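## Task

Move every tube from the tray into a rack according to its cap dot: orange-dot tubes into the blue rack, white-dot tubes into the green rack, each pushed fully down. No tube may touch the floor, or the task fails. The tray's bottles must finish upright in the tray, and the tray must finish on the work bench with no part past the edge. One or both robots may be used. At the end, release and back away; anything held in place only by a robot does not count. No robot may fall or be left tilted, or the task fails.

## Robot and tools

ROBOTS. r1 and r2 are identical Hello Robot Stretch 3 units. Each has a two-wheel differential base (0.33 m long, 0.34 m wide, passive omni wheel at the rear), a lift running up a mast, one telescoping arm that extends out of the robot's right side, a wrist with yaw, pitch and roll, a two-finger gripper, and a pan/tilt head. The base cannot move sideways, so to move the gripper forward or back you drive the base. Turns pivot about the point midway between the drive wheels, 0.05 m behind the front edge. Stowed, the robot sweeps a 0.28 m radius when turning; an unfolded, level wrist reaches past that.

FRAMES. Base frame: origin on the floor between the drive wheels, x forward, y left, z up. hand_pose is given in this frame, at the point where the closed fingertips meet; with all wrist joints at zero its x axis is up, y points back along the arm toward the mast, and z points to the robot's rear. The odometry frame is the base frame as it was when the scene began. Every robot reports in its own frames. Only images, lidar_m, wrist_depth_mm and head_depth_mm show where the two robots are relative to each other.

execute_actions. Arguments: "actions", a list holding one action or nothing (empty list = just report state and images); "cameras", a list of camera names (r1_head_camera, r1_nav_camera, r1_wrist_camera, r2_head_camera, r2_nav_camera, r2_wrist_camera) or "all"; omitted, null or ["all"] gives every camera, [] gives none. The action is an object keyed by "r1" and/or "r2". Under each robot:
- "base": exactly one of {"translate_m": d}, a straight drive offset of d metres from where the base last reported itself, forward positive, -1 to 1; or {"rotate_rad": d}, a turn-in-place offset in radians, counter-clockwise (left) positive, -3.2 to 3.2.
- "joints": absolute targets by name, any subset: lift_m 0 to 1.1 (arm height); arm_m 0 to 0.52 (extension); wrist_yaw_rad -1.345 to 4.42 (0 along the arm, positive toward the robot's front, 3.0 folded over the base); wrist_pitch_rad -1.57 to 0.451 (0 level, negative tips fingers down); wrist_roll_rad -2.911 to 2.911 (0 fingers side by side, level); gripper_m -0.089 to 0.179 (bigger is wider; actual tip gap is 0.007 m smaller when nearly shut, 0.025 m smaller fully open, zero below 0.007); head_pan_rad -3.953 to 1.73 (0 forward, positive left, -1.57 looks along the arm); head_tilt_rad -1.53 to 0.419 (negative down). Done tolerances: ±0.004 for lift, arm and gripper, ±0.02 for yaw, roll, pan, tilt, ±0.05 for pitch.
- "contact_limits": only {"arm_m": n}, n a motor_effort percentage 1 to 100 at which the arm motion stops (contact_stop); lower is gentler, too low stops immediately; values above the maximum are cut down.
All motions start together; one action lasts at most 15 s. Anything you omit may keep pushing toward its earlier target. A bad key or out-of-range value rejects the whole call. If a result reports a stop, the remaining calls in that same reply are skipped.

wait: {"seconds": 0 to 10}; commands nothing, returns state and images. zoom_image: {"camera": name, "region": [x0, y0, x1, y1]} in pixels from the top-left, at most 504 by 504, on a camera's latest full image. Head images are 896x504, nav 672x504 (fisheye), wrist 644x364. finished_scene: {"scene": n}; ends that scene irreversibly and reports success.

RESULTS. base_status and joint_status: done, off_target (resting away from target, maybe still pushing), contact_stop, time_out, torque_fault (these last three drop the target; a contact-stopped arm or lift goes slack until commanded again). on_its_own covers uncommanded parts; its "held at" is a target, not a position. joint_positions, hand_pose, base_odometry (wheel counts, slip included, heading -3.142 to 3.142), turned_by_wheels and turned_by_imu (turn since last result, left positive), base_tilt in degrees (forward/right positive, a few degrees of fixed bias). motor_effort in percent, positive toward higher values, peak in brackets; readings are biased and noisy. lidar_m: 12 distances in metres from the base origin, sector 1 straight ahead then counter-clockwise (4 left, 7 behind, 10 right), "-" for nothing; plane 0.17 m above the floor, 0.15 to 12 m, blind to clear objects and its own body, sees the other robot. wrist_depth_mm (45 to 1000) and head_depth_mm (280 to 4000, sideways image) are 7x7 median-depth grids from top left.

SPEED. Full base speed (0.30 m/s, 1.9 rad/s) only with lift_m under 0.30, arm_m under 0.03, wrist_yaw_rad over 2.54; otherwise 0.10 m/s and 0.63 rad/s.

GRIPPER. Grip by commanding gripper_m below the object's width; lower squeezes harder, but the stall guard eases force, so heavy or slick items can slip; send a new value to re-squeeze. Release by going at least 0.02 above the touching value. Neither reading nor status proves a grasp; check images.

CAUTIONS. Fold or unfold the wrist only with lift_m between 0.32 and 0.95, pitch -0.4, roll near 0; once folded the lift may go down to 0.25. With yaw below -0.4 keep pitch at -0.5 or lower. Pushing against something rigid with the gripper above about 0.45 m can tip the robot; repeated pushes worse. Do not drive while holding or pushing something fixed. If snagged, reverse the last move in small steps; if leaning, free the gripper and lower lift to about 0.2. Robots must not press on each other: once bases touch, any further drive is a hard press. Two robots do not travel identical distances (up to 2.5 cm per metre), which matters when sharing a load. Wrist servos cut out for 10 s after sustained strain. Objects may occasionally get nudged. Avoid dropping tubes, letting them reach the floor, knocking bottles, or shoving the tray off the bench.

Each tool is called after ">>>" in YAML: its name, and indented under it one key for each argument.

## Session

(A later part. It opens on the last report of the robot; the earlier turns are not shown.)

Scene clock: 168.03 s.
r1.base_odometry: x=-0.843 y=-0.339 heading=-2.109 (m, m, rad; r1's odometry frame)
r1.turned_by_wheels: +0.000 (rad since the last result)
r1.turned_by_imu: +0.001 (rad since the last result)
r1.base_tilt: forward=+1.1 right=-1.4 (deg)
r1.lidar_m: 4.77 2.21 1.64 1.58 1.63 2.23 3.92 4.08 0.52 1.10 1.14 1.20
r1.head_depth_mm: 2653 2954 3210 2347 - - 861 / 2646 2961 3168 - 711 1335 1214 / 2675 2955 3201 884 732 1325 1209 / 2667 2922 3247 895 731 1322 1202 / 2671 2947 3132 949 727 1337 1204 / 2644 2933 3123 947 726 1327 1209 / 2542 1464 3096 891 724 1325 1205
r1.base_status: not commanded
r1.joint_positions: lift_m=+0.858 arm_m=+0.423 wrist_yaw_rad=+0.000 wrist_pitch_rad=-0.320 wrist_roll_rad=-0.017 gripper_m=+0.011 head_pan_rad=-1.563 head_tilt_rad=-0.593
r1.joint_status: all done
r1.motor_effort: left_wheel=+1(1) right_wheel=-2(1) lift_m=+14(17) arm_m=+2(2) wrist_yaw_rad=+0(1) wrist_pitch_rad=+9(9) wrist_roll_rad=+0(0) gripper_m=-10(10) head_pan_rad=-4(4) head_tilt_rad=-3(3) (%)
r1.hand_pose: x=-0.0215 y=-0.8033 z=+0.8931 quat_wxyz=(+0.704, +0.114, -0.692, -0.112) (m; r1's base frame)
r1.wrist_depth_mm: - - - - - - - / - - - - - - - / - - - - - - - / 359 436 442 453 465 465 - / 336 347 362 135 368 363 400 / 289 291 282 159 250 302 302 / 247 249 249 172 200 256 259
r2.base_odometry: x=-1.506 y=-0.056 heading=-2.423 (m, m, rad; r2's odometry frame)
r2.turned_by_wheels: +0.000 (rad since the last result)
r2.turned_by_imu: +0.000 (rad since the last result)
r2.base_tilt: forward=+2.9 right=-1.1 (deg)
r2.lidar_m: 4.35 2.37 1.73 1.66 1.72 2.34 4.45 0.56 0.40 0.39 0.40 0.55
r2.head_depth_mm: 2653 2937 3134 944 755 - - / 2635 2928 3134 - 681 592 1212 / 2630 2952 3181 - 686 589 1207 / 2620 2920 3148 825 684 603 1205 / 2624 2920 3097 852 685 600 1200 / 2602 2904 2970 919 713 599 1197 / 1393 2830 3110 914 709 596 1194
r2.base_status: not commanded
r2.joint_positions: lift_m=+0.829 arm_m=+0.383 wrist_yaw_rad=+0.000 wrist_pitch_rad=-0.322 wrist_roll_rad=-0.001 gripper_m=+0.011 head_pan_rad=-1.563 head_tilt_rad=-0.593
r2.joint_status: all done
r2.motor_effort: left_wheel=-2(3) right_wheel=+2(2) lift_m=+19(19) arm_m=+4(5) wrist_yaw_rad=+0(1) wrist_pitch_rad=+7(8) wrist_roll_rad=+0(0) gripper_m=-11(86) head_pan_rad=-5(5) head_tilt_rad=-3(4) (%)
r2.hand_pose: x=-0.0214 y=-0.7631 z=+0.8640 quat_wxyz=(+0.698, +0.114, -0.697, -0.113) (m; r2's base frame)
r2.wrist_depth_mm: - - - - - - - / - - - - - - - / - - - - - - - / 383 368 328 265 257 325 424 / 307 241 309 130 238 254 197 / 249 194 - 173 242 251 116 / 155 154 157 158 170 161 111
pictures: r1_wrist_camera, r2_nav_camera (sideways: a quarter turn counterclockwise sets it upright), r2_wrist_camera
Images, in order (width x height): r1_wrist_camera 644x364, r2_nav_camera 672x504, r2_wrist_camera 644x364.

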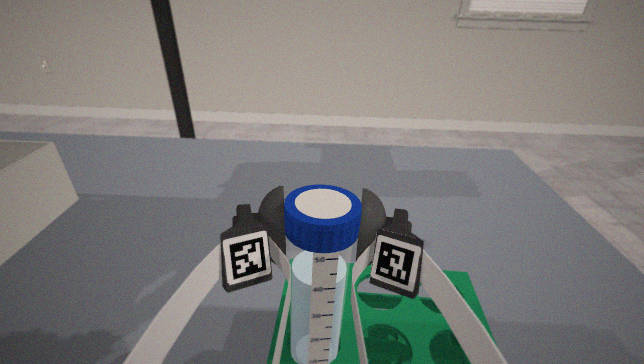

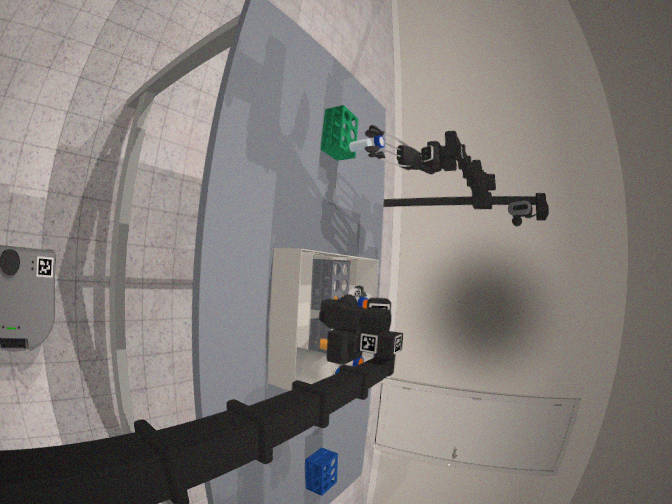

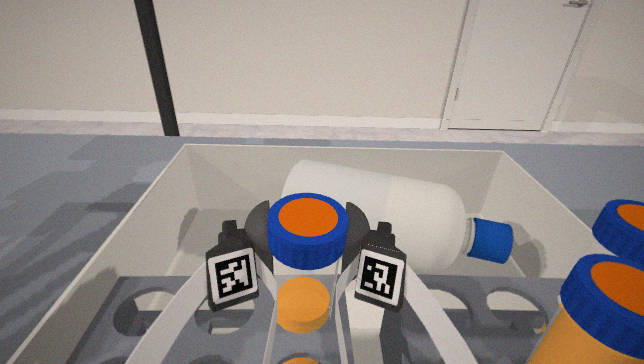

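>>> execute_actions:
  actions:
    - {"r1":{"joints":{"lift_m":0.822}},"r2":{"joints":{"lift_m":1.0}}}
  cameras: ["r1_wrist_camera"]

>>> execute_actions:
  actions:
    - {"r1":{"joints":{"gripper_m":0.07}},"r2":{"base":{"translate_m":-0.52}}}
  cameras: ["r1_wrist_camera","r2_wrist_camera","r2_head_camera"]

>>> execute_actions:
  actions:
    - {"r1":{"joints":{"arm_m":0.3,"lift_m":0.9,"gripper_m":0.055}},"r2":{"joints":{"lift_m":0.895}}}
  cameras: ["r1_wrist_camera","r2_wrist_camera"]

Scene clock: 177.83 s.
r1.base_odometry: x=-0.843 y=-0.339 heading=-2.109 (m, m, rad; r1's odometry frame)
r1.turned_by_wheels: +0.000 (rad since the last result)
r1.turned_by_imu: +0.001 (rad since the last result)
r1.base_tilt: forward=+1.1 right=-1.4 (deg)
r1.lidar_m: 4.78 2.22 1.63 1.57 1.64 2.23 3.92 4.07 0.52 1.10 1.14 1.21
r1.head_depth_mm: 2677 2927 3184 2234 765 - - / 2653 2938 3198 1056 711 1338 1216 / 2662 2943 3233 878 732 1340 1215 / 2683 2970 3134 895 732 1329 1206 / 2691 2907 3149 951 726 1326 1209 / 2661 2936 3131 947 727 1326 1205 / 1328 2954 3142 894 722 1327 1202
r1.base_status: not commanded
r1.joint_positions: lift_m=+0.823 arm_m=+0.423 wrist_yaw_rad=+0.000 wrist_pitch_rad=-0.305 wrist_roll_rad=-0.017 gripper_m=+0.011 head_pan_rad=-1.563 head_tilt_rad=-0.593
r1.joint_status: all done
r1.motor_effort: left_wheel=+2(2) right_wheel=-2(2) lift_m=+11(17) arm_m=+2(2) wrist_yaw_rad=-1(0) wrist_pitch_rad=+3(9) wrist_roll_rad=+0(0) gripper_m=-9(10) head_pan_rad=-3(4) head_tilt_rad=-3(2) (%)
r1.hand_pose: x=-0.0215 y=-0.8048 z=+0.8616 quat_wxyz=(+0.705, +0.109, -0.693, -0.107) (m; r1's base frame)
r1.wrist_depth_mm: - - - - - - - / - - - - - - - / 479 512 537 - - - - / 347 386 393 399 403 403 - / 302 304 317 134 326 323 322 / 250 253 246 159 237 246 266 / 215 215 213 159 155 166 224
r2.base_odometry: x=-1.506 y=-0.056 heading=-2.423 (m, m, rad; r2's odometry frame)
r2.turned_by_wheels: +0.000 (rad since the last result)
r2.turned_by_imu: +0.000 (rad since the last result)
r2.base_tilt: forward=+2.8 right=-1.1 (deg)
r2.lidar_m: 4.34 2.36 1.73 1.66 1.72 2.34 4.46 0.56 0.40 0.39 0.40 0.55
r2.head_depth_mm: 2650 2833 2886 942 730 593 1217 / 2631 - 3047 824 682 591 1213 / 2653 - 2896 827 685 589 1207 / 2621 2840 1175 856 686 603 1202 / 2623 2904 3108 854 684 601 1200 / 2652 2914 2966 918 713 599 1196 / 1418 1596 3083 914 711 597 1193
r2.base_status: not commanded
r2.joint_positions: lift_m=+1.000 arm_m=+0.383 wrist_yaw_rad=+0.000 wrist_pitch_rad=-0.322 wrist_roll_rad=-0.001 gripper_m=+0.011 head_pan_rad=-1.563 head_tilt_rad=-0.593
r2.joint_status: all done
r2.motor_effort: left_wheel=-3(2) right_wheel=+1(1) lift_m=+27(28) arm_m=+4(4) wrist_yaw_rad=+0(1) wrist_pitch_rad=+7(8) wrist_roll_rad=+0(0) gripper_m=-12(11) head_pan_rad=-5(5) head_tilt_rad=-5(4) (%)
r2.hand_pose: x=-0.0214 y=-0.7631 z=+1.0345 quat_wxyz=(+0.698, +0.114, -0.697, -0.113) (m; r2's base frame)
r2.wrist_depth_mm: - 881 - - - - - / - - - - - - - / - - - - - - - / - - - - - - - / 554 565 562 130 604 595 604 / 457 464 - 175 409 492 494 / 395 400 392 179 335 407 422
pictures: r1_wrist_camera
Images, in order (width x height): r1_wrist_camera 644x364.

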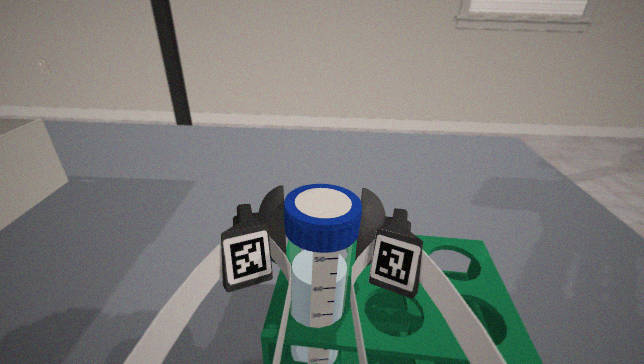

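Scene clock: 183.97 s.
r1.base_odometry: x=-0.843 y=-0.339 heading=-2.109 (m, m, rad; r1's odometry frame)
r1.turned_by_wheels: +0.000 (rad since the last result)
r1.turned_by_imu: +0.001 (rad since the last result)
r1.base_tilt: forward=+1.1 right=-1.4 (deg)
r1.lidar_m: 4.78 2.22 1.63 1.57 1.63 2.23 3.92 4.08 0.52 1.10 1.15 1.20
r1.head_depth_mm: 2704 2977 3165 2257 763 - - / 2690 2905 3215 1061 710 1341 1210 / 2686 2954 3253 881 734 1335 1216 / 2659 2929 3160 897 731 1330 1216 / 2664 2940 3113 955 730 1334 1212 / 2655 2973 3118 946 725 1326 1202 / 2677 2946 3180 892 724 1327 1203
r1.base_status: not commanded
r1.joint_positions: lift_m=+0.823 arm_m=+0.423 wrist_yaw_rad=+0.000 wrist_pitch_rad=-0.313 wrist_roll_rad=-0.017 gripper_m=+0.070 head_pan_rad=-1.563 head_tilt_rad=-0.593
r1.joint_status: all done
r1.motor_effort: left_wheel=+2(2) right_wheel=-2(2) lift_m=+13(13) arm_m=+2(2) wrist_yaw_rad=+0(0) wrist_pitch_rad=+6(6) wrist_roll_rad=+0(0) gripper_m=+0(80) head_pan_rad=-3(3) head_tilt_rad=-3(3) (%)
r1.hand_pose: x=-0.0215 y=-0.8040 z=+0.8597 quat_wxyz=(+0.705, +0.112, -0.692, -0.110) (m; r1's base frame)
r1.wrist_depth_mm: - - - - - - - / - - - - - - - / 465 502 519 526 531 - - / 351 380 382 369 395 406 - / 298 302 - 140 325 310 320 / 246 250 243 162 189 251 262 / 212 214 214 162 158 193 222
r2.base_odometry: x=-1.115 y=+0.287 heading=-2.423 (m, m, rad; r2's odometry frame)
r2.turned_by_wheels: +0.000 (rad since the last result)
r2.turned_by_imu: +0.000 (rad since the last result)
r2.base_tilt: forward=+2.9 right=-1.2 (deg)
r2.lidar_m: 4.88 2.37 1.72 1.66 1.72 2.35 3.94 4.09 0.41 0.39 0.41 0.55
r2.head_depth_mm: 2605 2821 2866 2303 728 609 1139 / 2600 - 3045 939 726 607 1160 / 2619 - 1185 934 722 605 1207 / 2626 2872 1178 929 719 603 1202 / 2618 2928 3141 921 718 601 1199 / 2610 2932 3100 918 715 598 1193 / 2621 2899 3121 880 711 595 1196
r2.base_status: done
r2.joint_positions: lift_m=+1.000 arm_m=+0.383 wrist_yaw_rad=+0.000 wrist_pitch_rad=-0.322 wrist_roll_rad=-0.001 gripper_m=+0.011 head_pan_rad=-1.563 head_tilt_rad=-0.593
r2.joint_status: not commanded
r2.motor_effort: left_wheel=-2(7) right_wheel=+1(2) lift_m=+26(26) arm_m=+4(4) wrist_yaw_rad=-1(0) wrist_pitch_rad=+8(8) wrist_roll_rad=+0(0) gripper_m=-12(11) head_pan_rad=-5(6) head_tilt_rad=-4(3) (%)
r2.hand_pose: x=-0.0214 y=-0.7631 z=+1.0345 quat_wxyz=(+0.698, +0.114, -0.697, -0.113) (m; r2's base frame)
r2.wrist_depth_mm: - - - - - - - / - - - - - - - / - - - - - - - / - - - - - - - / 554 559 559 130 587 - - / 454 468 - 174 490 - - / 390 401 403 179 410 428 -
pictures: r1_wrist_camera, r2_head_camera (sideways: a quarter turn clockwise sets it upright), r2_wrist_camera
Images, in order (width x height): r1_wrist_camera 644x364, r2_head_camera 896x504, r2_wrist_camera 644x364.

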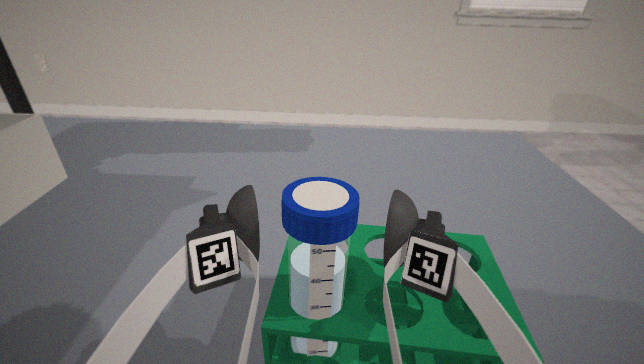

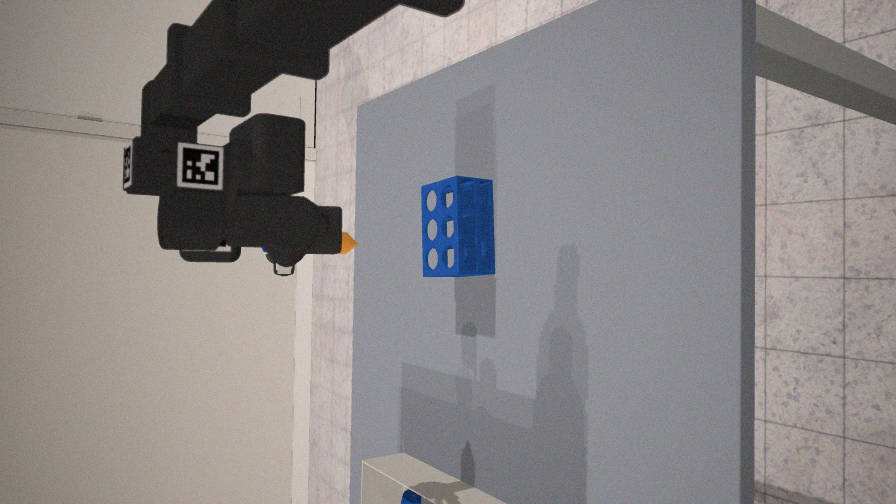

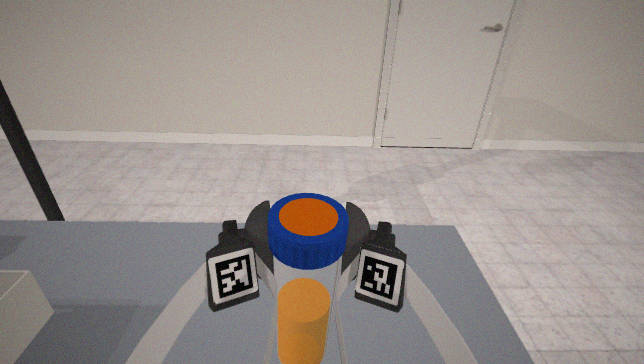

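Scene clock: 186.13 s.
r1.base_odometry: x=-0.843 y=-0.339 heading=-2.109 (m, m, rad; r1's odometry frame)
r1.turned_by_wheels: +0.000 (rad since the last result)
r1.turned_by_imu: +0.000 (rad since the last result)
r1.base_tilt: forward=+1.1 right=-1.4 (deg)
r1.lidar_m: 4.76 2.21 1.63 1.57 1.63 2.23 3.93 4.08 0.52 1.10 1.14 1.20
r1.head_depth_mm: 2664 2944 3151 - - 737 889 / 2665 2946 3191 - 731 1336 1215 / 2625 2934 3221 - 732 1340 1212 / 2659 2913 3200 914 729 1333 1213 / 2659 2974 3133 948 728 1320 1207 / 2643 2952 3087 949 727 1317 1203 / 2677 2941 3097 886 724 1320 1205
r1.base_status: not commanded
r1.joint_positions: lift_m=+0.899 arm_m=+0.300 wrist_yaw_rad=+0.000 wrist_pitch_rad=-0.315 wrist_roll_rad=-0.017 gripper_m=+0.055 head_pan_rad=-1.563 head_tilt_rad=-0.593
r1.joint_status: all done
r1.motor_effort: left_wheel=+2(2) right_wheel=-2(2) lift_m=+60(61) arm_m=-4(4) wrist_yaw_rad=-1(1) wrist_pitch_rad=+6(7) wrist_roll_rad=+0(0) gripper_m=+0(62) head_pan_rad=-3(3) head_tilt_rad=-3(3) (%)
r1.hand_pose: x=-0.0215 y=-0.6815 z=+0.9357 quat_wxyz=(+0.704, +0.112, -0.692, -0.110) (m; r1's base frame)
r1.wrist_depth_mm: - - - - - - - / - - - - - - - / 682 - - - - - - / 495 495 525 528 542 616 - / 361 414 - 335 448 436 - / 338 340 335 325 327 362 375 / 292 293 295 299 302 307 308
r2.base_odometry: x=-1.115 y=+0.287 heading=-2.423 (m, m, rad; r2's odometry frame)
r2.turned_by_wheels: +0.000 (rad since the last result)
r2.turned_by_imu: +0.000 (rad since the last result)
r2.base_tilt: forward=+2.9 right=-1.1 (deg)
r2.lidar_m: 4.87 2.36 1.72 1.66 1.71 2.34 3.92 4.06 0.41 0.39 0.41 0.55
r2.head_depth_mm: 2622 2917 3133 - - 592 1136 / 2615 2910 3104 901 724 608 1162 / 2616 2937 - 862 723 606 1208 / 2620 2907 3127 883 719 602 1202 / 2631 2916 3112 923 717 601 1200 / 2630 2914 3109 917 713 598 1197 / 2638 2924 3142 879 711 597 1193
r2.base_status: not commanded
r2.joint_positions: lift_m=+0.895 arm_m=+0.383 wrist_yaw_rad=+0.000 wrist_pitch_rad=-0.322 wrist_roll_rad=-0.001 gripper_m=+0.011 head_pan_rad=-1.563 head_tilt_rad=-0.593
r2.joint_status: all done
r2.motor_effort: left_wheel=-2(2) right_wheel=+2(3) lift_m=+19(24) arm_m=+5(4) wrist_yaw_rad=+0(1) wrist_pitch_rad=+7(7) wrist_roll_rad=+0(0) gripper_m=-11(11) head_pan_rad=-5(6) head_tilt_rad=-3(4) (%)
r2.hand_pose: x=-0.0214 y=-0.7631 z=+0.9300 quat_wxyz=(+0.698, +0.114, -0.697, -0.113) (m; r2's base frame)
r2.wrist_depth_mm: - - - - - - - / - - - - - - - / - - - - - - - / 497 510 523 530 538 - - / 400 409 411 130 429 472 - / 337 335 - 175 360 354 - / 287 291 296 178 257 301 -
pictures: r1_wrist_camera, r2_wrist_camera
Images, in order (width x height): r1_wrist_camera 644x364, r2_wrist_camera 644x364.

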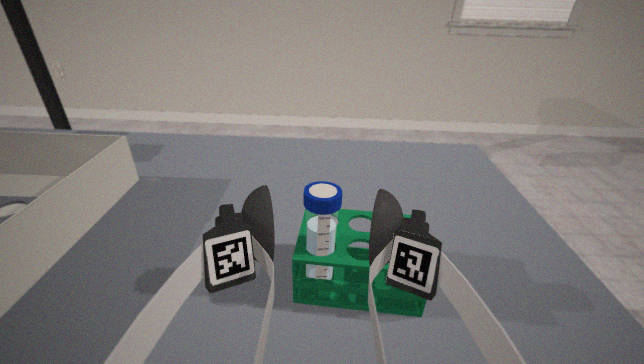

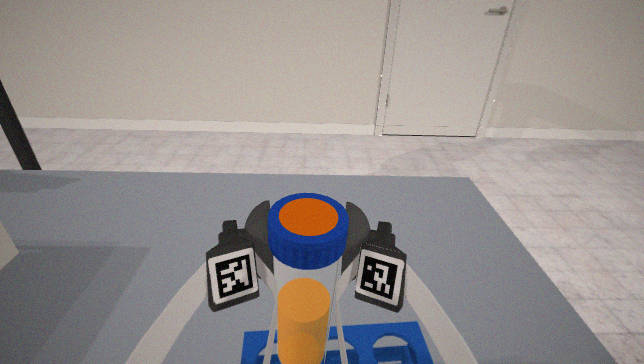

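>>> execute_actions:
  actions:
    - {"r1":{"base":{"translate_m":0.568},"joints":{"arm_m":0.33}},"r2":{"base":{"translate_m":-0.057},"joints":{"arm_m":0.345,"lift_m":0.882}}}
  cameras: ["r1_wrist_camera","r2_wrist_camera","r1_nav_camera"]

Scene clock: 206.33 s.
r1.base_odometry: x=-1.134 y=-0.827 heading=-2.109 (m, m, rad; r1's odometry frame)
r1.turned_by_wheels: +0.000 (rad since the last result)
r1.turned_by_imu: +0.005 (rad since the last result)
r1.base_tilt: forward=+1.2 right=-1.4 (deg)
r1.lidar_m: 4.22 2.21 1.63 1.58 1.63 2.24 4.47 0.94 1.14 1.10 1.14 0.71
r1.head_depth_mm: 2688 2924 3199 1061 - 1338 1216 / 2653 2972 3190 757 736 1334 1220 / 2658 2933 3173 743 733 1330 1212 / 2662 2965 3182 845 730 1325 1210 / 2669 2957 3159 949 727 1328 1206 / 2627 2920 3121 951 727 1322 1202 / 1409 2902 3125 896 722 1321 1204
r1.base_status: done
r1.joint_positions: lift_m=+0.899 arm_m=+0.330 wrist_yaw_rad=+0.000 wrist_pitch_rad=-0.315 wrist_roll_rad=-0.017 gripper_m=+0.055 head_pan_rad=-1.563 head_tilt_rad=-0.593
r1.joint_status: all done
r1.motor_effort: left_wheel=+1(6) right_wheel=-1(4) lift_m=+60(60) arm_m=+2(2) wrist_yaw_rad=+0(0) wrist_pitch_rad=+7(6) wrist_roll_rad=+0(0) gripper_m=+0(0) head_pan_rad=-4(3) head_tilt_rad=-3(4) (%)
r1.hand_pose: x=-0.0215 y=-0.7108 z=+0.9357 quat_wxyz=(+0.704, +0.112, -0.692, -0.110) (m; r1's base frame)
r1.wrist_depth_mm: - - - - - - - / - - - - - - - / - - - 375 - - - / 512 518 533 396 475 458 554 / 409 419 - 303 444 399 378 / 343 343 336 288 273 300 292 / 292 295 297 289 291 286 286
r2.base_odometry: x=-1.072 y=+0.324 heading=-2.423 (m, m, rad; r2's odometry frame)
r2.turned_by_wheels: +0.000 (rad since the last result)
r2.turned_by_imu: +0.000 (rad since the last result)
r2.base_tilt: forward=+3.0 right=-1.1 (deg)
r2.lidar_m: 4.92 2.36 1.72 1.66 1.71 2.34 3.88 4.03 0.41 0.39 0.41 0.55
r2.head_depth_mm: 2632 2904 3111 2505 - - 1200 / 2627 2908 3183 864 703 607 784 / 2632 2921 3153 861 722 605 1206 / 2626 2932 3171 850 720 602 1203 / 2626 2913 3106 923 717 602 1200 / 2614 2914 2987 917 715 599 1197 / 1371 2855 3133 915 710 597 1191
r2.base_status: done
r2.joint_positions: lift_m=+0.882 arm_m=+0.345 wrist_yaw_rad=+0.000 wrist_pitch_rad=-0.322 wrist_roll_rad=-0.001 gripper_m=+0.011 head_pan_rad=-1.563 head_tilt_rad=-0.593
r2.joint_status: all done
r2.motor_effort: left_wheel=-2(6) right_wheel=+1(4) lift_m=+19(18) arm_m=-4(0) wrist_yaw_rad=-1(1) wrist_pitch_rad=+7(7) wrist_roll_rad=+0(0) gripper_m=-11(12) head_pan_rad=-4(5) head_tilt_rad=-4(4) (%)
r2.hand_pose: x=-0.0214 y=-0.7257 z=+0.9169 quat_wxyz=(+0.698, +0.114, -0.697, -0.113) (m; r2's base frame)
r2.wrist_depth_mm: - - - - - - - / - - - - - - - / - - - - - - - / 481 490 491 501 506 - - / 384 390 393 130 409 - - / 319 322 - 174 340 351 - / 276 275 230 178 284 286 -
pictures: r1_nav_camera (sideways: a quarter turn counterclockwise sets it upright), r1_wrist_camera, r2_wrist_camera
Images, in order (width x height): r1_nav_camera 672x504, r1_wrist_camera 644x364, r2_wrist_camera 644x364.

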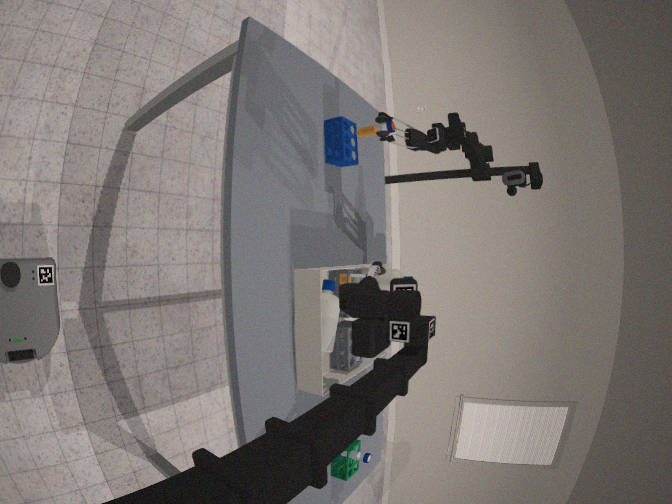

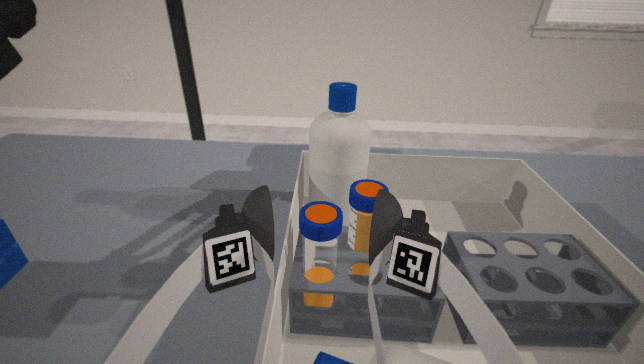

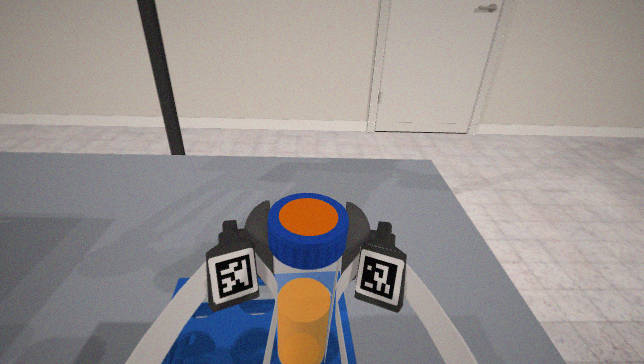

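>>> zoom_image:
  camera: "r2_wrist_camera"
  region: [140, 244, 400, 364]

>>> zoom_image:
  camera: "r1_nav_camera"
  region: [310, 100, 410, 175]

Region (140, 244, 400, 364) of r2_wrist_camera's 644x364 image, scaled by 1.938; it fills the top 233 rows of this view, and the rest is white.

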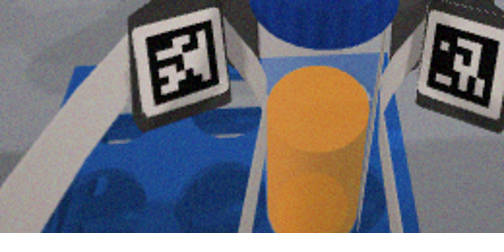

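Region (310, 100, 410, 175) of r1_nav_camera's 672x504 image, scaled by 5.040, with more detail than that image has; it fills the top 378 rows of this view, and the rest is white.

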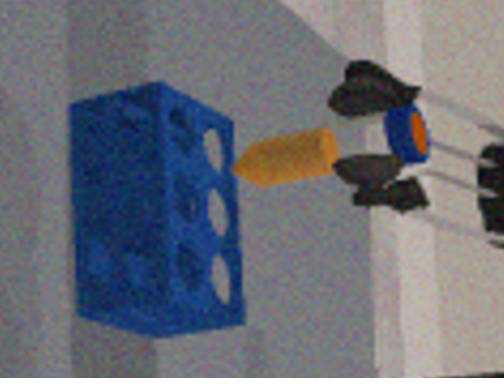

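>>> execute_actions:
  actions:
    - {"r1":{"joints":{"arm_m":0.412,"lift_m":0.85,"gripper_m":0.052}},"r2":{"base":{"translate_m":-0.009},"joints":{"arm_m":0.358,"lift_m":0.874}}}
  cameras: ["r1_wrist_camera","r2_wrist_camera","r1_nav_camera"]

>>> zoom_image:
  camera: "r1_nav_camera"
  region: [310, 100, 410, 175]

Scene clock: 223.07 s.
r1.base_odometry: x=-1.134 y=-0.827 heading=-2.109 (m, m, rad; r1's odometry frame)
r1.turned_by_wheels: +0.000 (rad since the last result)
r1.turned_by_imu: +0.001 (rad since the last result)
r1.base_tilt: forward=+1.1 right=-1.4 (deg)
r1.lidar_m: 4.20 2.21 1.64 1.57 1.63 2.24 4.48 0.94 1.14 1.10 1.14 0.71
r1.head_depth_mm: 2670 2923 3158 956 - - 1195 / 2679 2911 3228 - 713 1333 1216 / 2674 2927 3138 770 735 1335 1214 / 2689 2951 3047 847 731 1322 1210 / 2667 2962 3145 950 728 1323 1203 / 2666 2881 3115 946 726 1319 1206 / 1407 2908 3135 895 722 1313 1209
r1.base_status: not commanded
r1.joint_positions: lift_m=+0.851 arm_m=+0.412 wrist_yaw_rad=+0.000 wrist_pitch_rad=-0.315 wrist_roll_rad=-0.017 gripper_m=+0.052 head_pan_rad=-1.563 head_tilt_rad=-0.593
r1.joint_status: all done
r1.motor_effort: left_wheel=+1(2) right_wheel=-1(1) lift_m=+14(54) arm_m=+2(1) wrist_yaw_rad=+0(0) wrist_pitch_rad=+7(7) wrist_roll_rad=+0(0) gripper_m=+1(20) head_pan_rad=-4(4) head_tilt_rad=-3(3) (%)
r1.hand_pose: x=-0.0215 y=-0.7928 z=+0.8873 quat_wxyz=(+0.704, +0.112, -0.692, -0.110) (m; r1's base frame)
r1.wrist_depth_mm: - - - - - - - / - - - - - - - / 582 - - 278 - - - / 421 435 430 302 367 377 359 / 336 343 355 166 354 354 307 / 284 286 266 202 205 229 225 / 242 242 240 190 186 199 196
r2.base_odometry: x=-1.065 y=+0.330 heading=-2.423 (m, m, rad; r2's odometry frame)
r2.turned_by_wheels: +0.000 (rad since the last result)
r2.turned_by_imu: +0.000 (rad since the last result)
r2.base_tilt: forward=+2.9 right=-1.1 (deg)
r2.lidar_m: 4.94 2.37 1.72 1.66 1.71 2.34 3.87 4.02 0.41 0.39 0.41 0.55
r2.head_depth_mm: 2614 2914 3114 2399 - - 1205 / 2625 2913 3156 899 703 607 771 / 2631 2929 3169 863 724 605 1204 / 2635 2925 3192 856 719 603 1204 / 2607 2923 3142 885 718 600 1200 / 2633 2920 3122 919 713 599 1199 / 1415 2858 2950 914 711 597 1194
r2.base_status: done
r2.joint_positions: lift_m=+0.874 arm_m=+0.358 wrist_yaw_rad=+0.001 wrist_pitch_rad=-0.319 wrist_roll_rad=-0.001 gripper_m=+0.011 head_pan_rad=-1.563 head_tilt_rad=-0.593
r2.joint_status: all done
r2.motor_effort: left_wheel=-3(7) right_wheel=+1(3) lift_m=+19(19) arm_m=+4(1) wrist_yaw_rad=-2(6) wrist_pitch_rad=+7(8) wrist_roll_rad=+0(0) gripper_m=-12(12) head_pan_rad=-5(5) head_tilt_rad=-4(5) (%)
r2.hand_pose: x=-0.0212 y=-0.7385 z=+0.9097 quat_wxyz=(+0.699, +0.113, -0.697, -0.112) (m; r2's base frame)
r2.wrist_depth_mm: - - - - - - - / - - - - - - - / - - - - - - - / 460 473 482 495 498 - - / 373 381 382 131 397 - - / 309 314 - 175 332 352 - / 265 262 215 180 279 280 -
pictures: r1_nav_camera (sideways: a quarter turn counterclockwise sets it upright), r1_wrist_camera, r2_wrist_camera
Images, in order (width x height): r1_nav_camera 672x504, r1_wrist_camera 644x364, r2_wrist_camera 644x364.

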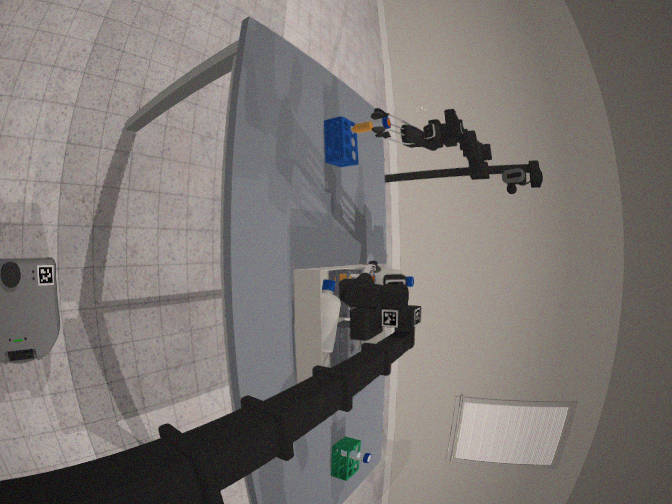

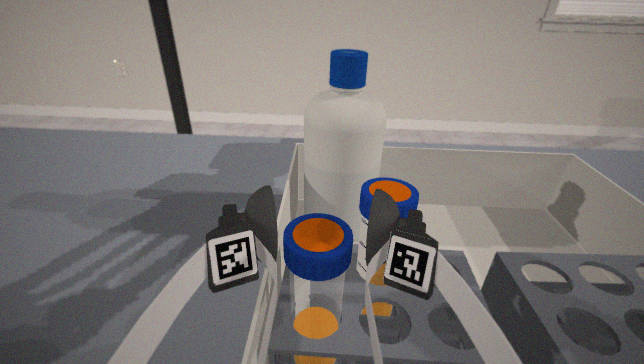

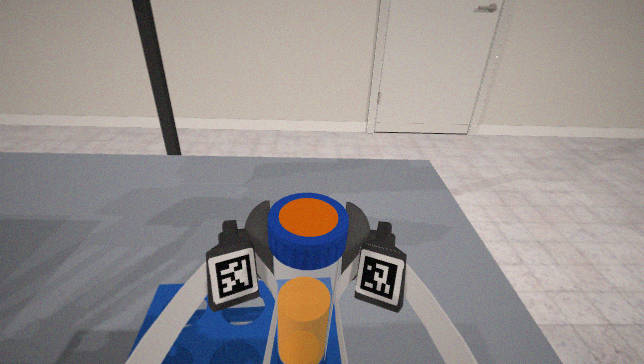

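Region (310, 100, 410, 175) of r1_nav_camera's 672x504 image, scaled by 5.040, with more detail than that image has; it fills the top 378 rows of this view, and the rest is white.

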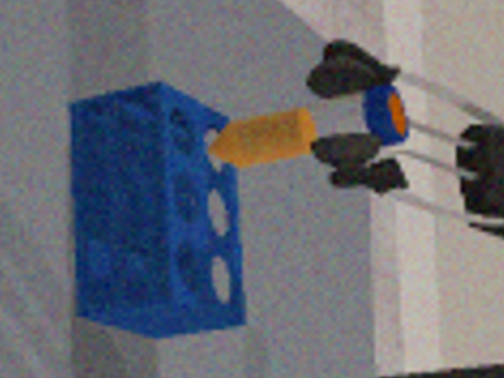

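>>> execute_actions:
  actions:
    - {"r1":{"joints":{"arm_m":0.419,"lift_m":0.831}},"r2":{"joints":{"lift_m":0.855}}}
  cameras: ["r1_wrist_camera","r2_wrist_camera","r1_nav_camera"]

>>> zoom_image:
  camera: "r1_nav_camera"
  region: [310, 100, 410, 175]

Scene clock: 228.60 s.
r1.base_odometry: x=-1.134 y=-0.827 heading=-2.109 (m, m, rad; r1's odometry frame)
r1.turned_by_wheels: +0.000 (rad since the last result)
r1.turned_by_imu: +0.001 (rad since the last result)
r1.base_tilt: forward=+1.1 right=-1.4 (deg)
r1.lidar_m: 4.21 2.21 1.63 1.58 1.63 2.24 4.49 0.94 1.14 1.10 1.14 0.71
r1.head_depth_mm: 2674 2960 3176 929 749 - - / 2691 2960 3193 1017 712 1336 1215 / 2679 2969 3205 762 735 1334 1201 / 2659 2954 3135 841 730 1329 1212 / 2636 2991 3158 950 730 1323 1207 / 2684 2934 3111 948 726 1329 1209 / 2583 2907 3109 894 723 1314 1205
r1.base_status: not commanded
r1.joint_positions: lift_m=+0.832 arm_m=+0.419 wrist_yaw_rad=+0.000 wrist_pitch_rad=-0.315 wrist_roll_rad=-0.017 gripper_m=+0.052 head_pan_rad=-1.563 head_tilt_rad=-0.593
r1.joint_status: all done
r1.motor_effort: left_wheel=+1(1) right_wheel=-1(1) lift_m=+13(20) arm_m=+3(3) wrist_yaw_rad=-1(0) wrist_pitch_rad=+6(7) wrist_roll_rad=+0(0) gripper_m=+1(1) head_pan_rad=-4(5) head_tilt_rad=-3(2) (%)
r1.hand_pose: x=-0.0215 y=-0.7998 z=+0.8683 quat_wxyz=(+0.704, +0.112, -0.692, -0.110) (m; r1's base frame)
r1.wrist_depth_mm: - - - - - - - / - - - 266 - - - / 508 522 537 268 355 - - / 389 393 398 274 271 371 338 / 309 310 333 173 297 320 292 / 258 259 245 188 209 200 192 / 220 225 217 174 179 187 172
r2.base_odometry: x=-1.065 y=+0.330 heading=-2.423 (m, m, rad; r2's odometry frame)
r2.turned_by_wheels: +0.000 (rad since the last result)
r2.turned_by_imu: +0.000 (rad since the last result)
r2.base_tilt: forward=+2.9 right=-1.1 (deg)
r2.lidar_m: 4.93 2.36 1.73 1.66 1.72 2.33 3.87 4.01 0.41 0.39 0.41 0.55
r2.head_depth_mm: 2629 2902 3129 2386 - - 1185 / 2613 2891 3171 - 702 607 771 / 2641 2926 3190 859 723 606 1210 / 2613 2915 3185 864 719 603 1206 / 2625 2900 3094 886 715 601 1204 / 2627 2899 3132 920 714 599 1197 / 1411 1593 2963 914 711 597 1195
r2.base_status: not commanded
r2.joint_positions: lift_m=+0.855 arm_m=+0.358 wrist_yaw_rad=+0.001 wrist_pitch_rad=-0.319 wrist_roll_rad=-0.001 gripper_m=+0.011 head_pan_rad=-1.563 head_tilt_rad=-0.593
r2.joint_status: all done
r2.motor_effort: left_wheel=-2(2) right_wheel=+2(2) lift_m=+19(20) arm_m=+4(4) wrist_yaw_rad=-2(2) wrist_pitch_rad=+7(6) wrist_roll_rad=+0(0) gripper_m=-12(11) head_pan_rad=-4(5) head_tilt_rad=-2(4) (%)
r2.hand_pose: x=-0.0212 y=-0.7384 z=+0.8906 quat_wxyz=(+0.699, +0.113, -0.697, -0.112) (m; r2's base frame)
r2.wrist_depth_mm: - - - - - - - / - - - - - - - / - - - - - - - / 434 442 447 458 459 - - / 348 350 356 130 368 - - / 289 285 - 175 307 315 - / 247 213 200 178 257 258 -
pictures: r1_nav_camera (sideways: a quarter turn counterclockwise sets it upright), r1_wrist_camera, r2_wrist_camera
Images, in order (width x height): r1_nav_camera 672x504, r1_wrist_camera 644x364, r2_wrist_camera 644x364.

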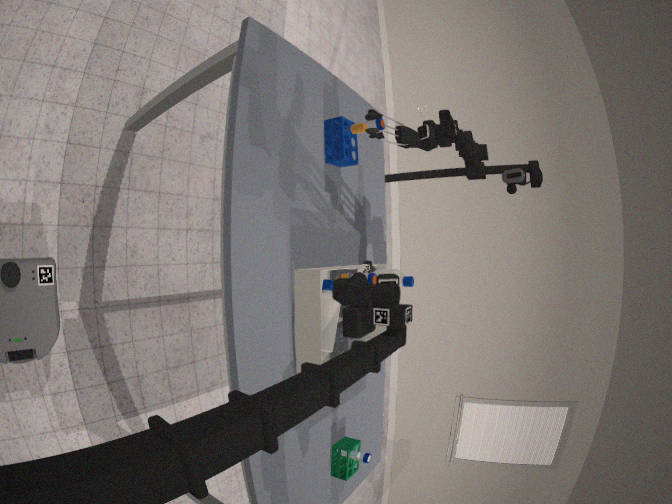

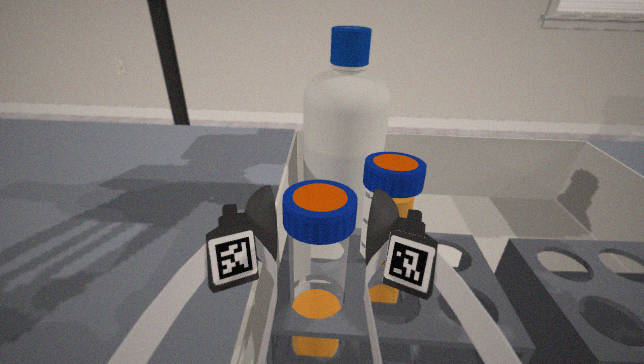

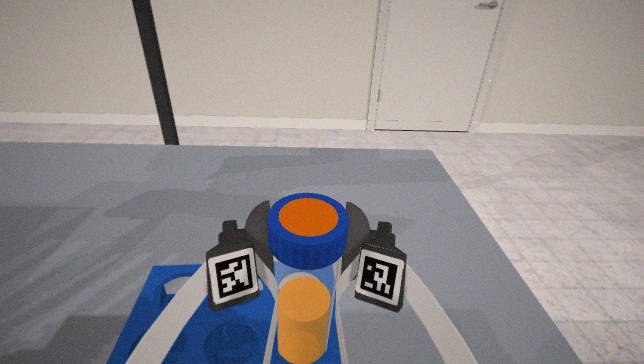

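Region (310, 100, 410, 175) of r1_nav_camera's 672x504 image, scaled by 5.040, with more detail than that image has; it fills the top 378 rows of this view, and the rest is white.

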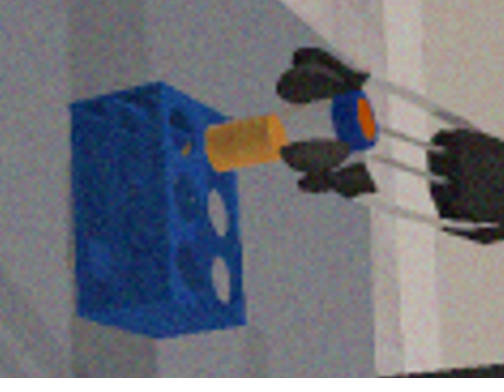

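>>> execute_actions:
  actions:
    - {"r1":{"joints":{"arm_m":0.422,"gripper_m":0.01}},"r2":{"joints":{"lift_m":0.823}}}
  cameras: ["r1_wrist_camera","r2_wrist_camera"]

>>> execute_actions:
  actions:
    - {"r1":{"joints":{"lift_m":0.935}},"r2":{"joints":{"gripper_m":0.07}}}
  cameras: ["r1_wrist_camera","r2_wrist_camera"]

>>> execute_actions:
  actions:
    - {"r1":{"base":{"translate_m":0.33}},"r2":{"joints":{"arm_m":0.05,"lift_m":0.86,"head_pan_rad":-1.3}}}
  cameras: ["r1_wrist_camera","r2_wrist_camera","r2_head_camera"]

Scene clock: 259.23 s.
r1.base_odometry: x=-1.134 y=-0.827 heading=-2.109 (m, m, rad; r1's odometry frame)
r1.turned_by_wheels: +0.000 (rad since the last result)
r1.turned_by_imu: +0.001 (rad since the last result)
r1.base_tilt: forward=+1.1 right=-1.4 (deg)
r1.lidar_m: 4.20 2.21 1.64 1.58 1.63 2.24 4.48 0.94 1.14 1.10 1.14 0.71
r1.head_depth_mm: 2673 2948 3142 925 748 - - / 2668 2908 3168 1019 699 1338 1219 / 2675 2943 3218 764 734 1337 1214 / 2697 3005 3144 872 732 1326 1211 / 2674 2905 3131 954 728 1326 1202 / 2687 2877 3150 948 725 1323 1205 / 2568 1518 3064 897 726 1319 1203
r1.base_status: not commanded
r1.joint_positions: lift_m=+0.832 arm_m=+0.422 wrist_yaw_rad=+0.000 wrist_pitch_rad=-0.320 wrist_roll_rad=-0.017 gripper_m=+0.011 head_pan_rad=-1.563 head_tilt_rad=-0.593
r1.joint_status: all done
r1.motor_effort: left_wheel=+1(1) right_wheel=-1(1) lift_m=+13(13) arm_m=+2(3) wrist_yaw_rad=+0(0) wrist_pitch_rad=+9(9) wrist_roll_rad=+0(0) gripper_m=-10(87) head_pan_rad=-4(4) head_tilt_rad=-2(2) (%)
r1.hand_pose: x=-0.0215 y=-0.8023 z=+0.8672 quat_wxyz=(+0.704, +0.114, -0.692, -0.112) (m; r1's base frame)
r1.wrist_depth_mm: - - - - - - - / - - - 261 - - - / 510 535 529 265 351 - - / 380 386 398 270 183 367 322 / 306 309 322 136 299 324 294 / 255 257 243 185 209 201 189 / 220 220 210 171 169 187 172
r2.base_odometry: x=-1.065 y=+0.330 heading=-2.423 (m, m, rad; r2's odometry frame)
r2.turned_by_wheels: +0.000 (rad since the last result)
r2.turned_by_imu: +0.000 (rad since the last result)
r2.base_tilt: forward=+2.9 right=-1.1 (deg)
r2.lidar_m: 4.92 2.37 1.72 1.65 1.71 2.34 3.87 3.99 0.41 0.39 0.41 0.55
r2.head_depth_mm: 2611 2905 3117 2272 1830 - - / 2602 2911 3118 - 702 606 778 / 2622 2932 3158 - 724 606 1210 / 2650 2931 3158 904 720 605 1203 / 2640 2920 3110 885 718 602 1201 / 2624 2908 3116 918 714 599 1196 / 1412 1594 2950 914 711 597 1195
r2.base_status: not commanded
r2.joint_positions: lift_m=+0.823 arm_m=+0.358 wrist_yaw_rad=+0.001 wrist_pitch_rad=-0.316 wrist_roll_rad=-0.001 gripper_m=+0.011 head_pan_rad=-1.563 head_tilt_rad=-0.593
r2.joint_status: all done
r2.motor_effort: left_wheel=-2(2) right_wheel=+2(1) lift_m=+19(19) arm_m=+3(5) wrist_yaw_rad=-2(2) wrist_pitch_rad=+5(7) wrist_roll_rad=+0(0) gripper_m=-12(12) head_pan_rad=-5(5) head_tilt_rad=-4(4) (%)
r2.hand_pose: x=-0.0212 y=-0.7388 z=+0.8594 quat_wxyz=(+0.699, +0.112, -0.698, -0.111) (m; r2's base frame)
r2.wrist_depth_mm: - - - - - - - / - - - - - - - / 509 509 522 - - - - / 377 385 392 400 406 - - / 301 303 218 130 322 340 - / 251 192 - 172 267 265 - / 215 161 161 160 223 226 241
pictures: r1_wrist_camera, r2_wrist_camera
Images, in order (width x height): r1_wrist_camera 644x364, r2_wrist_camera 644x364.

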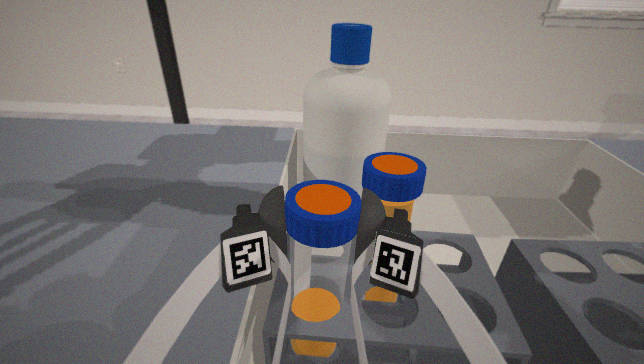

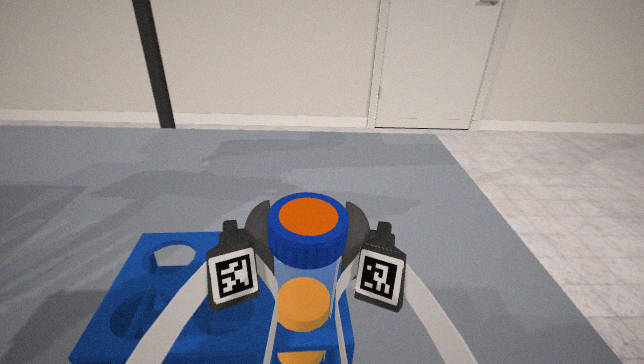

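Scene clock: 261.00 s.
r1.base_odometry: x=-1.134 y=-0.827 heading=-2.109 (m, m, rad; r1's odometry frame)
r1.turned_by_wheels: +0.000 (rad since the last result)
r1.turned_by_imu: +0.000 (rad since the last result)
r1.base_tilt: forward=+1.1 right=-1.4 (deg)
r1.lidar_m: 4.21 2.21 1.63 1.58 1.63 2.24 4.48 0.94 1.14 1.10 1.14 0.71
r1.head_depth_mm: 2648 2944 3160 - 736 650 1222 / 2659 2958 - 881 735 1332 1222 / 2655 2915 - 891 734 1334 1209 / 2670 3015 3166 898 729 1328 1210 / 2666 2922 3155 952 727 1320 1208 / 2664 2924 3114 949 725 1330 1210 / 2546 1517 3070 898 725 1315 1199
r1.base_status: not commanded
r1.joint_positions: lift_m=+0.934 arm_m=+0.422 wrist_yaw_rad=+0.000 wrist_pitch_rad=-0.320 wrist_roll_rad=-0.017 gripper_m=+0.011 head_pan_rad=-1.563 head_tilt_rad=-0.593
r1.joint_status: all done
r1.motor_effort: left_wheel=+1(1) right_wheel=-1(1) lift_m=+61(63) arm_m=+2(2) wrist_yaw_rad=-1(0) wrist_pitch_rad=+9(9) wrist_roll_rad=+0(0) gripper_m=-10(10) head_pan_rad=-4(4) head_tilt_rad=-4(3) (%)
r1.hand_pose: x=-0.0215 y=-0.8023 z=+0.9695 quat_wxyz=(+0.704, +0.114, -0.692, -0.112) (m; r1's base frame)
r1.wrist_depth_mm: - - - - - - - / - - - - - - - / - - - - - - - / 574 581 593 303 - - - / 450 459 479 136 413 416 487 / 378 381 374 246 374 394 352 / 328 333 336 176 278 330 284
r2.base_odometry: x=-1.065 y=+0.330 heading=-2.423 (m, m, rad; r2's odometry frame)
r2.turned_by_wheels: +0.000 (rad since the last result)
r2.turned_by_imu: +0.000 (rad since the last result)
r2.base_tilt: forward=+2.9 right=-1.1 (deg)
r2.lidar_m: 4.93 2.36 1.72 1.65 1.71 2.33 3.88 3.99 0.41 0.39 0.41 0.55
r2.head_depth_mm: 2626 2951 3132 2284 1841 - - / 2624 2911 3135 - 702 605 777 / 2641 2907 3151 - 723 605 1205 / 2617 2919 3125 903 718 603 1206 / 2608 2915 3125 886 717 601 1201 / 2599 2927 3129 922 713 600 1200 / 1353 2890 2949 912 711 597 1190
r2.base_status: not commanded
r2.joint_positions: lift_m=+0.823 arm_m=+0.358 wrist_yaw_rad=+0.001 wrist_pitch_rad=-0.314 wrist_roll_rad=-0.001 gripper_m=+0.070 head_pan_rad=-1.563 head_tilt_rad=-0.593
r2.joint_status: all done
r2.motor_effort: left_wheel=-3(2) right_wheel=+2(1) lift_m=+19(19) arm_m=+4(4) wrist_yaw_rad=-2(2) wrist_pitch_rad=+5(6) wrist_roll_rad=+0(0) gripper_m=+1(79) head_pan_rad=-5(5) head_tilt_rad=-4(4) (%)
r2.hand_pose: x=-0.0212 y=-0.7390 z=+0.8598 quat_wxyz=(+0.699, +0.111, -0.698, -0.110) (m; r2's base frame)
r2.wrist_depth_mm: - - - - - - - / - - - - - - - / 521 524 - - - - - / 377 380 395 396 405 - - / 301 306 255 134 336 339 - / 253 189 188 190 - 265 - / 214 154 160 161 223 226 243
pictures: r1_wrist_camera, r2_wrist_camera
Images, in order (width x height): r1_wrist_camera 644x364, r2_wrist_camera 644x364.

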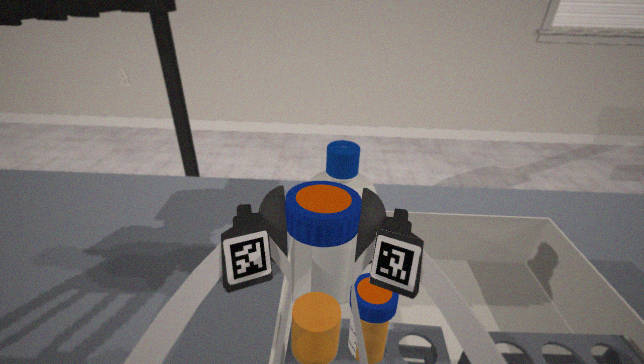

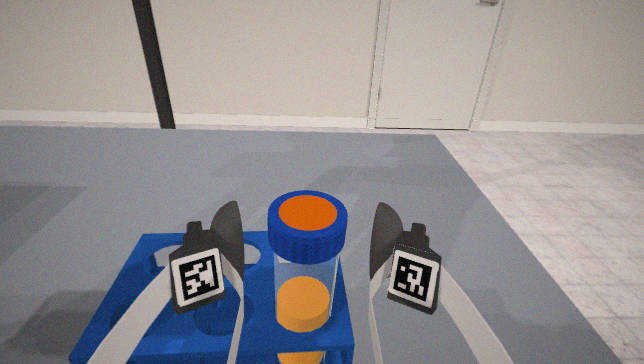

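Scene clock: 265.23 s.
r1.base_odometry: x=-1.304 y=-1.110 heading=-2.109 (m, m, rad; r1's odometry frame)
r1.turned_by_wheels: +0.000 (rad since the last result)
r1.turned_by_imu: +0.002 (rad since the last result)
r1.base_tilt: forward=+1.2 right=-1.4 (deg)
r1.lidar_m: 3.88 2.23 1.63 1.57 1.63 2.24 4.81 1.24 1.14 1.10 0.50 4.05
r1.head_depth_mm: 2642 2942 3150 - 738 647 1224 / 2663 2959 - 923 735 1334 1221 / 2651 2888 - 957 731 1344 1213 / 2634 2917 3167 881 728 1327 1219 / 2594 1405 1720 876 729 1328 1202 / 2679 2938 3176 942 725 1325 1179 / 2719 2954 3107 2297 721 676 1151
r1.base_status: done
r1.joint_positions: lift_m=+0.934 arm_m=+0.422 wrist_yaw_rad=+0.000 wrist_pitch_rad=-0.320 wrist_roll_rad=-0.017 gripper_m=+0.011 head_pan_rad=-1.563 head_tilt_rad=-0.593
r1.joint_status: not commanded
r1.motor_effort: left_wheel=+1(5) right_wheel=-1(5) lift_m=+61(61) arm_m=+2(2) wrist_yaw_rad=-1(0) wrist_pitch_rad=+9(9) wrist_roll_rad=+0(0) gripper_m=-10(10) head_pan_rad=-3(3) head_tilt_rad=-4(2) (%)
r1.hand_pose: x=-0.0215 y=-0.8023 z=+0.9695 quat_wxyz=(+0.704, +0.114, -0.692, -0.112) (m; r1's base frame)
r1.wrist_depth_mm: - - - - - - - / - - - - - - - / - - - - - - - / - - 578 607 - - - / - 471 477 136 488 485 367 / - 385 374 379 381 391 350 / 328 326 283 177 340 339 332
r2.base_odometry: x=-1.065 y=+0.330 heading=-2.423 (m, m, rad; r2's odometry frame)
r2.turned_by_wheels: +0.000 (rad since the last result)
r2.turned_by_imu: +0.000 (rad since the last result)
r2.base_tilt: forward=+2.9 right=-1.1 (deg)
r2.lidar_m: 4.93 2.37 1.72 1.66 1.71 2.34 3.87 4.00 0.41 0.39 0.41 0.55
r2.head_depth_mm: 2515 2784 2985 945 752 - - / 1385 2765 3062 850 752 - - / 2528 862 1177 862 735 598 1213 / 2733 3041 3172 929 719 603 1202 / 2773 3102 3177 923 717 619 1203 / 2869 3197 3127 882 714 633 1200 / 2920 3289 1283 742 710 1310 1143
r2.base_status: not commanded
r2.joint_positions: lift_m=+0.860 arm_m=+0.050 wrist_yaw_rad=+0.000 wrist_pitch_rad=-0.315 wrist_roll_rad=-0.001 gripper_m=+0.070 head_pan_rad=-1.307 head_tilt_rad=-0.593
r2.joint_status: all done
r2.motor_effort: left_wheel=-2(3) right_wheel=+1(2) lift_m=+25(27) arm_m=-4(2) wrist_yaw_rad=-1(2) wrist_pitch_rad=+6(5) wrist_roll_rad=+0(0) gripper_m=+0(0) head_pan_rad=+4(33) head_tilt_rad=-3(4) (%)
r2.hand_pose: x=-0.0214 y=-0.4314 z=+0.8961 quat_wxyz=(+0.699, +0.111, -0.698, -0.111) (m; r2's base frame)
r2.wrist_depth_mm: - - - - - - - / - - - - - - - / 514 606 625 603 - - - / 442 454 459 455 484 - - / 359 364 377 368 396 - - / 298 305 295 304 - 325 - / 257 258 258 260 263 268 -
pictures: r1_wrist_camera, r2_head_camera (sideways: a quarter turn clockwise sets it upright), r2_wrist_camera
Images, in order (width x height): r1_wrist_camera 644x364, r2_head_camera 896x504, r2_wrist_camera 644x364.

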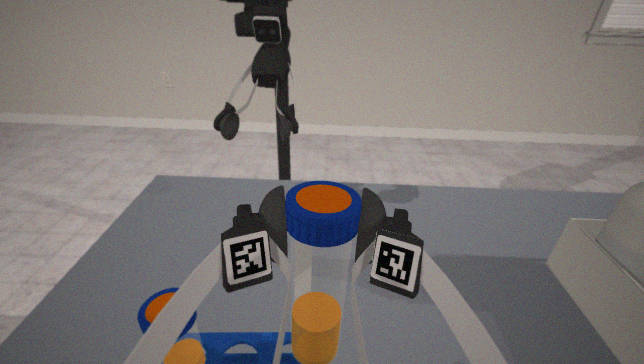

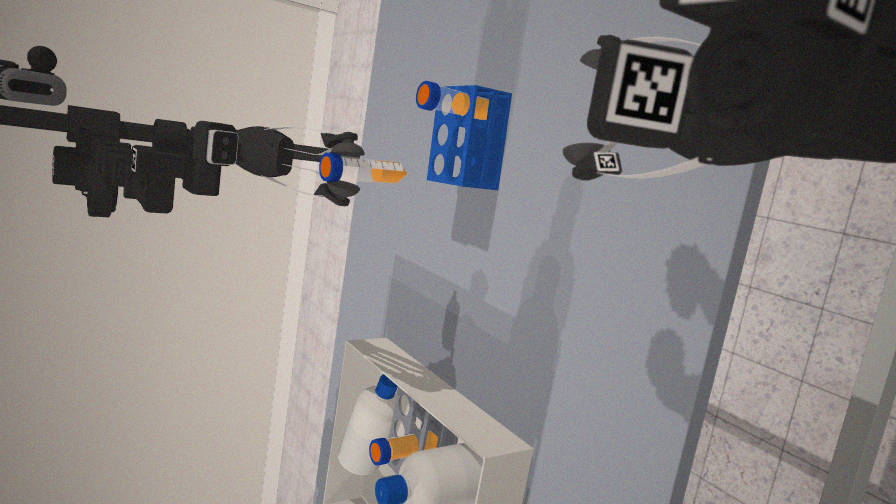

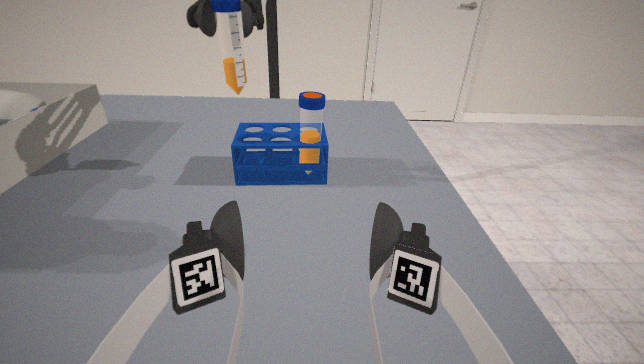

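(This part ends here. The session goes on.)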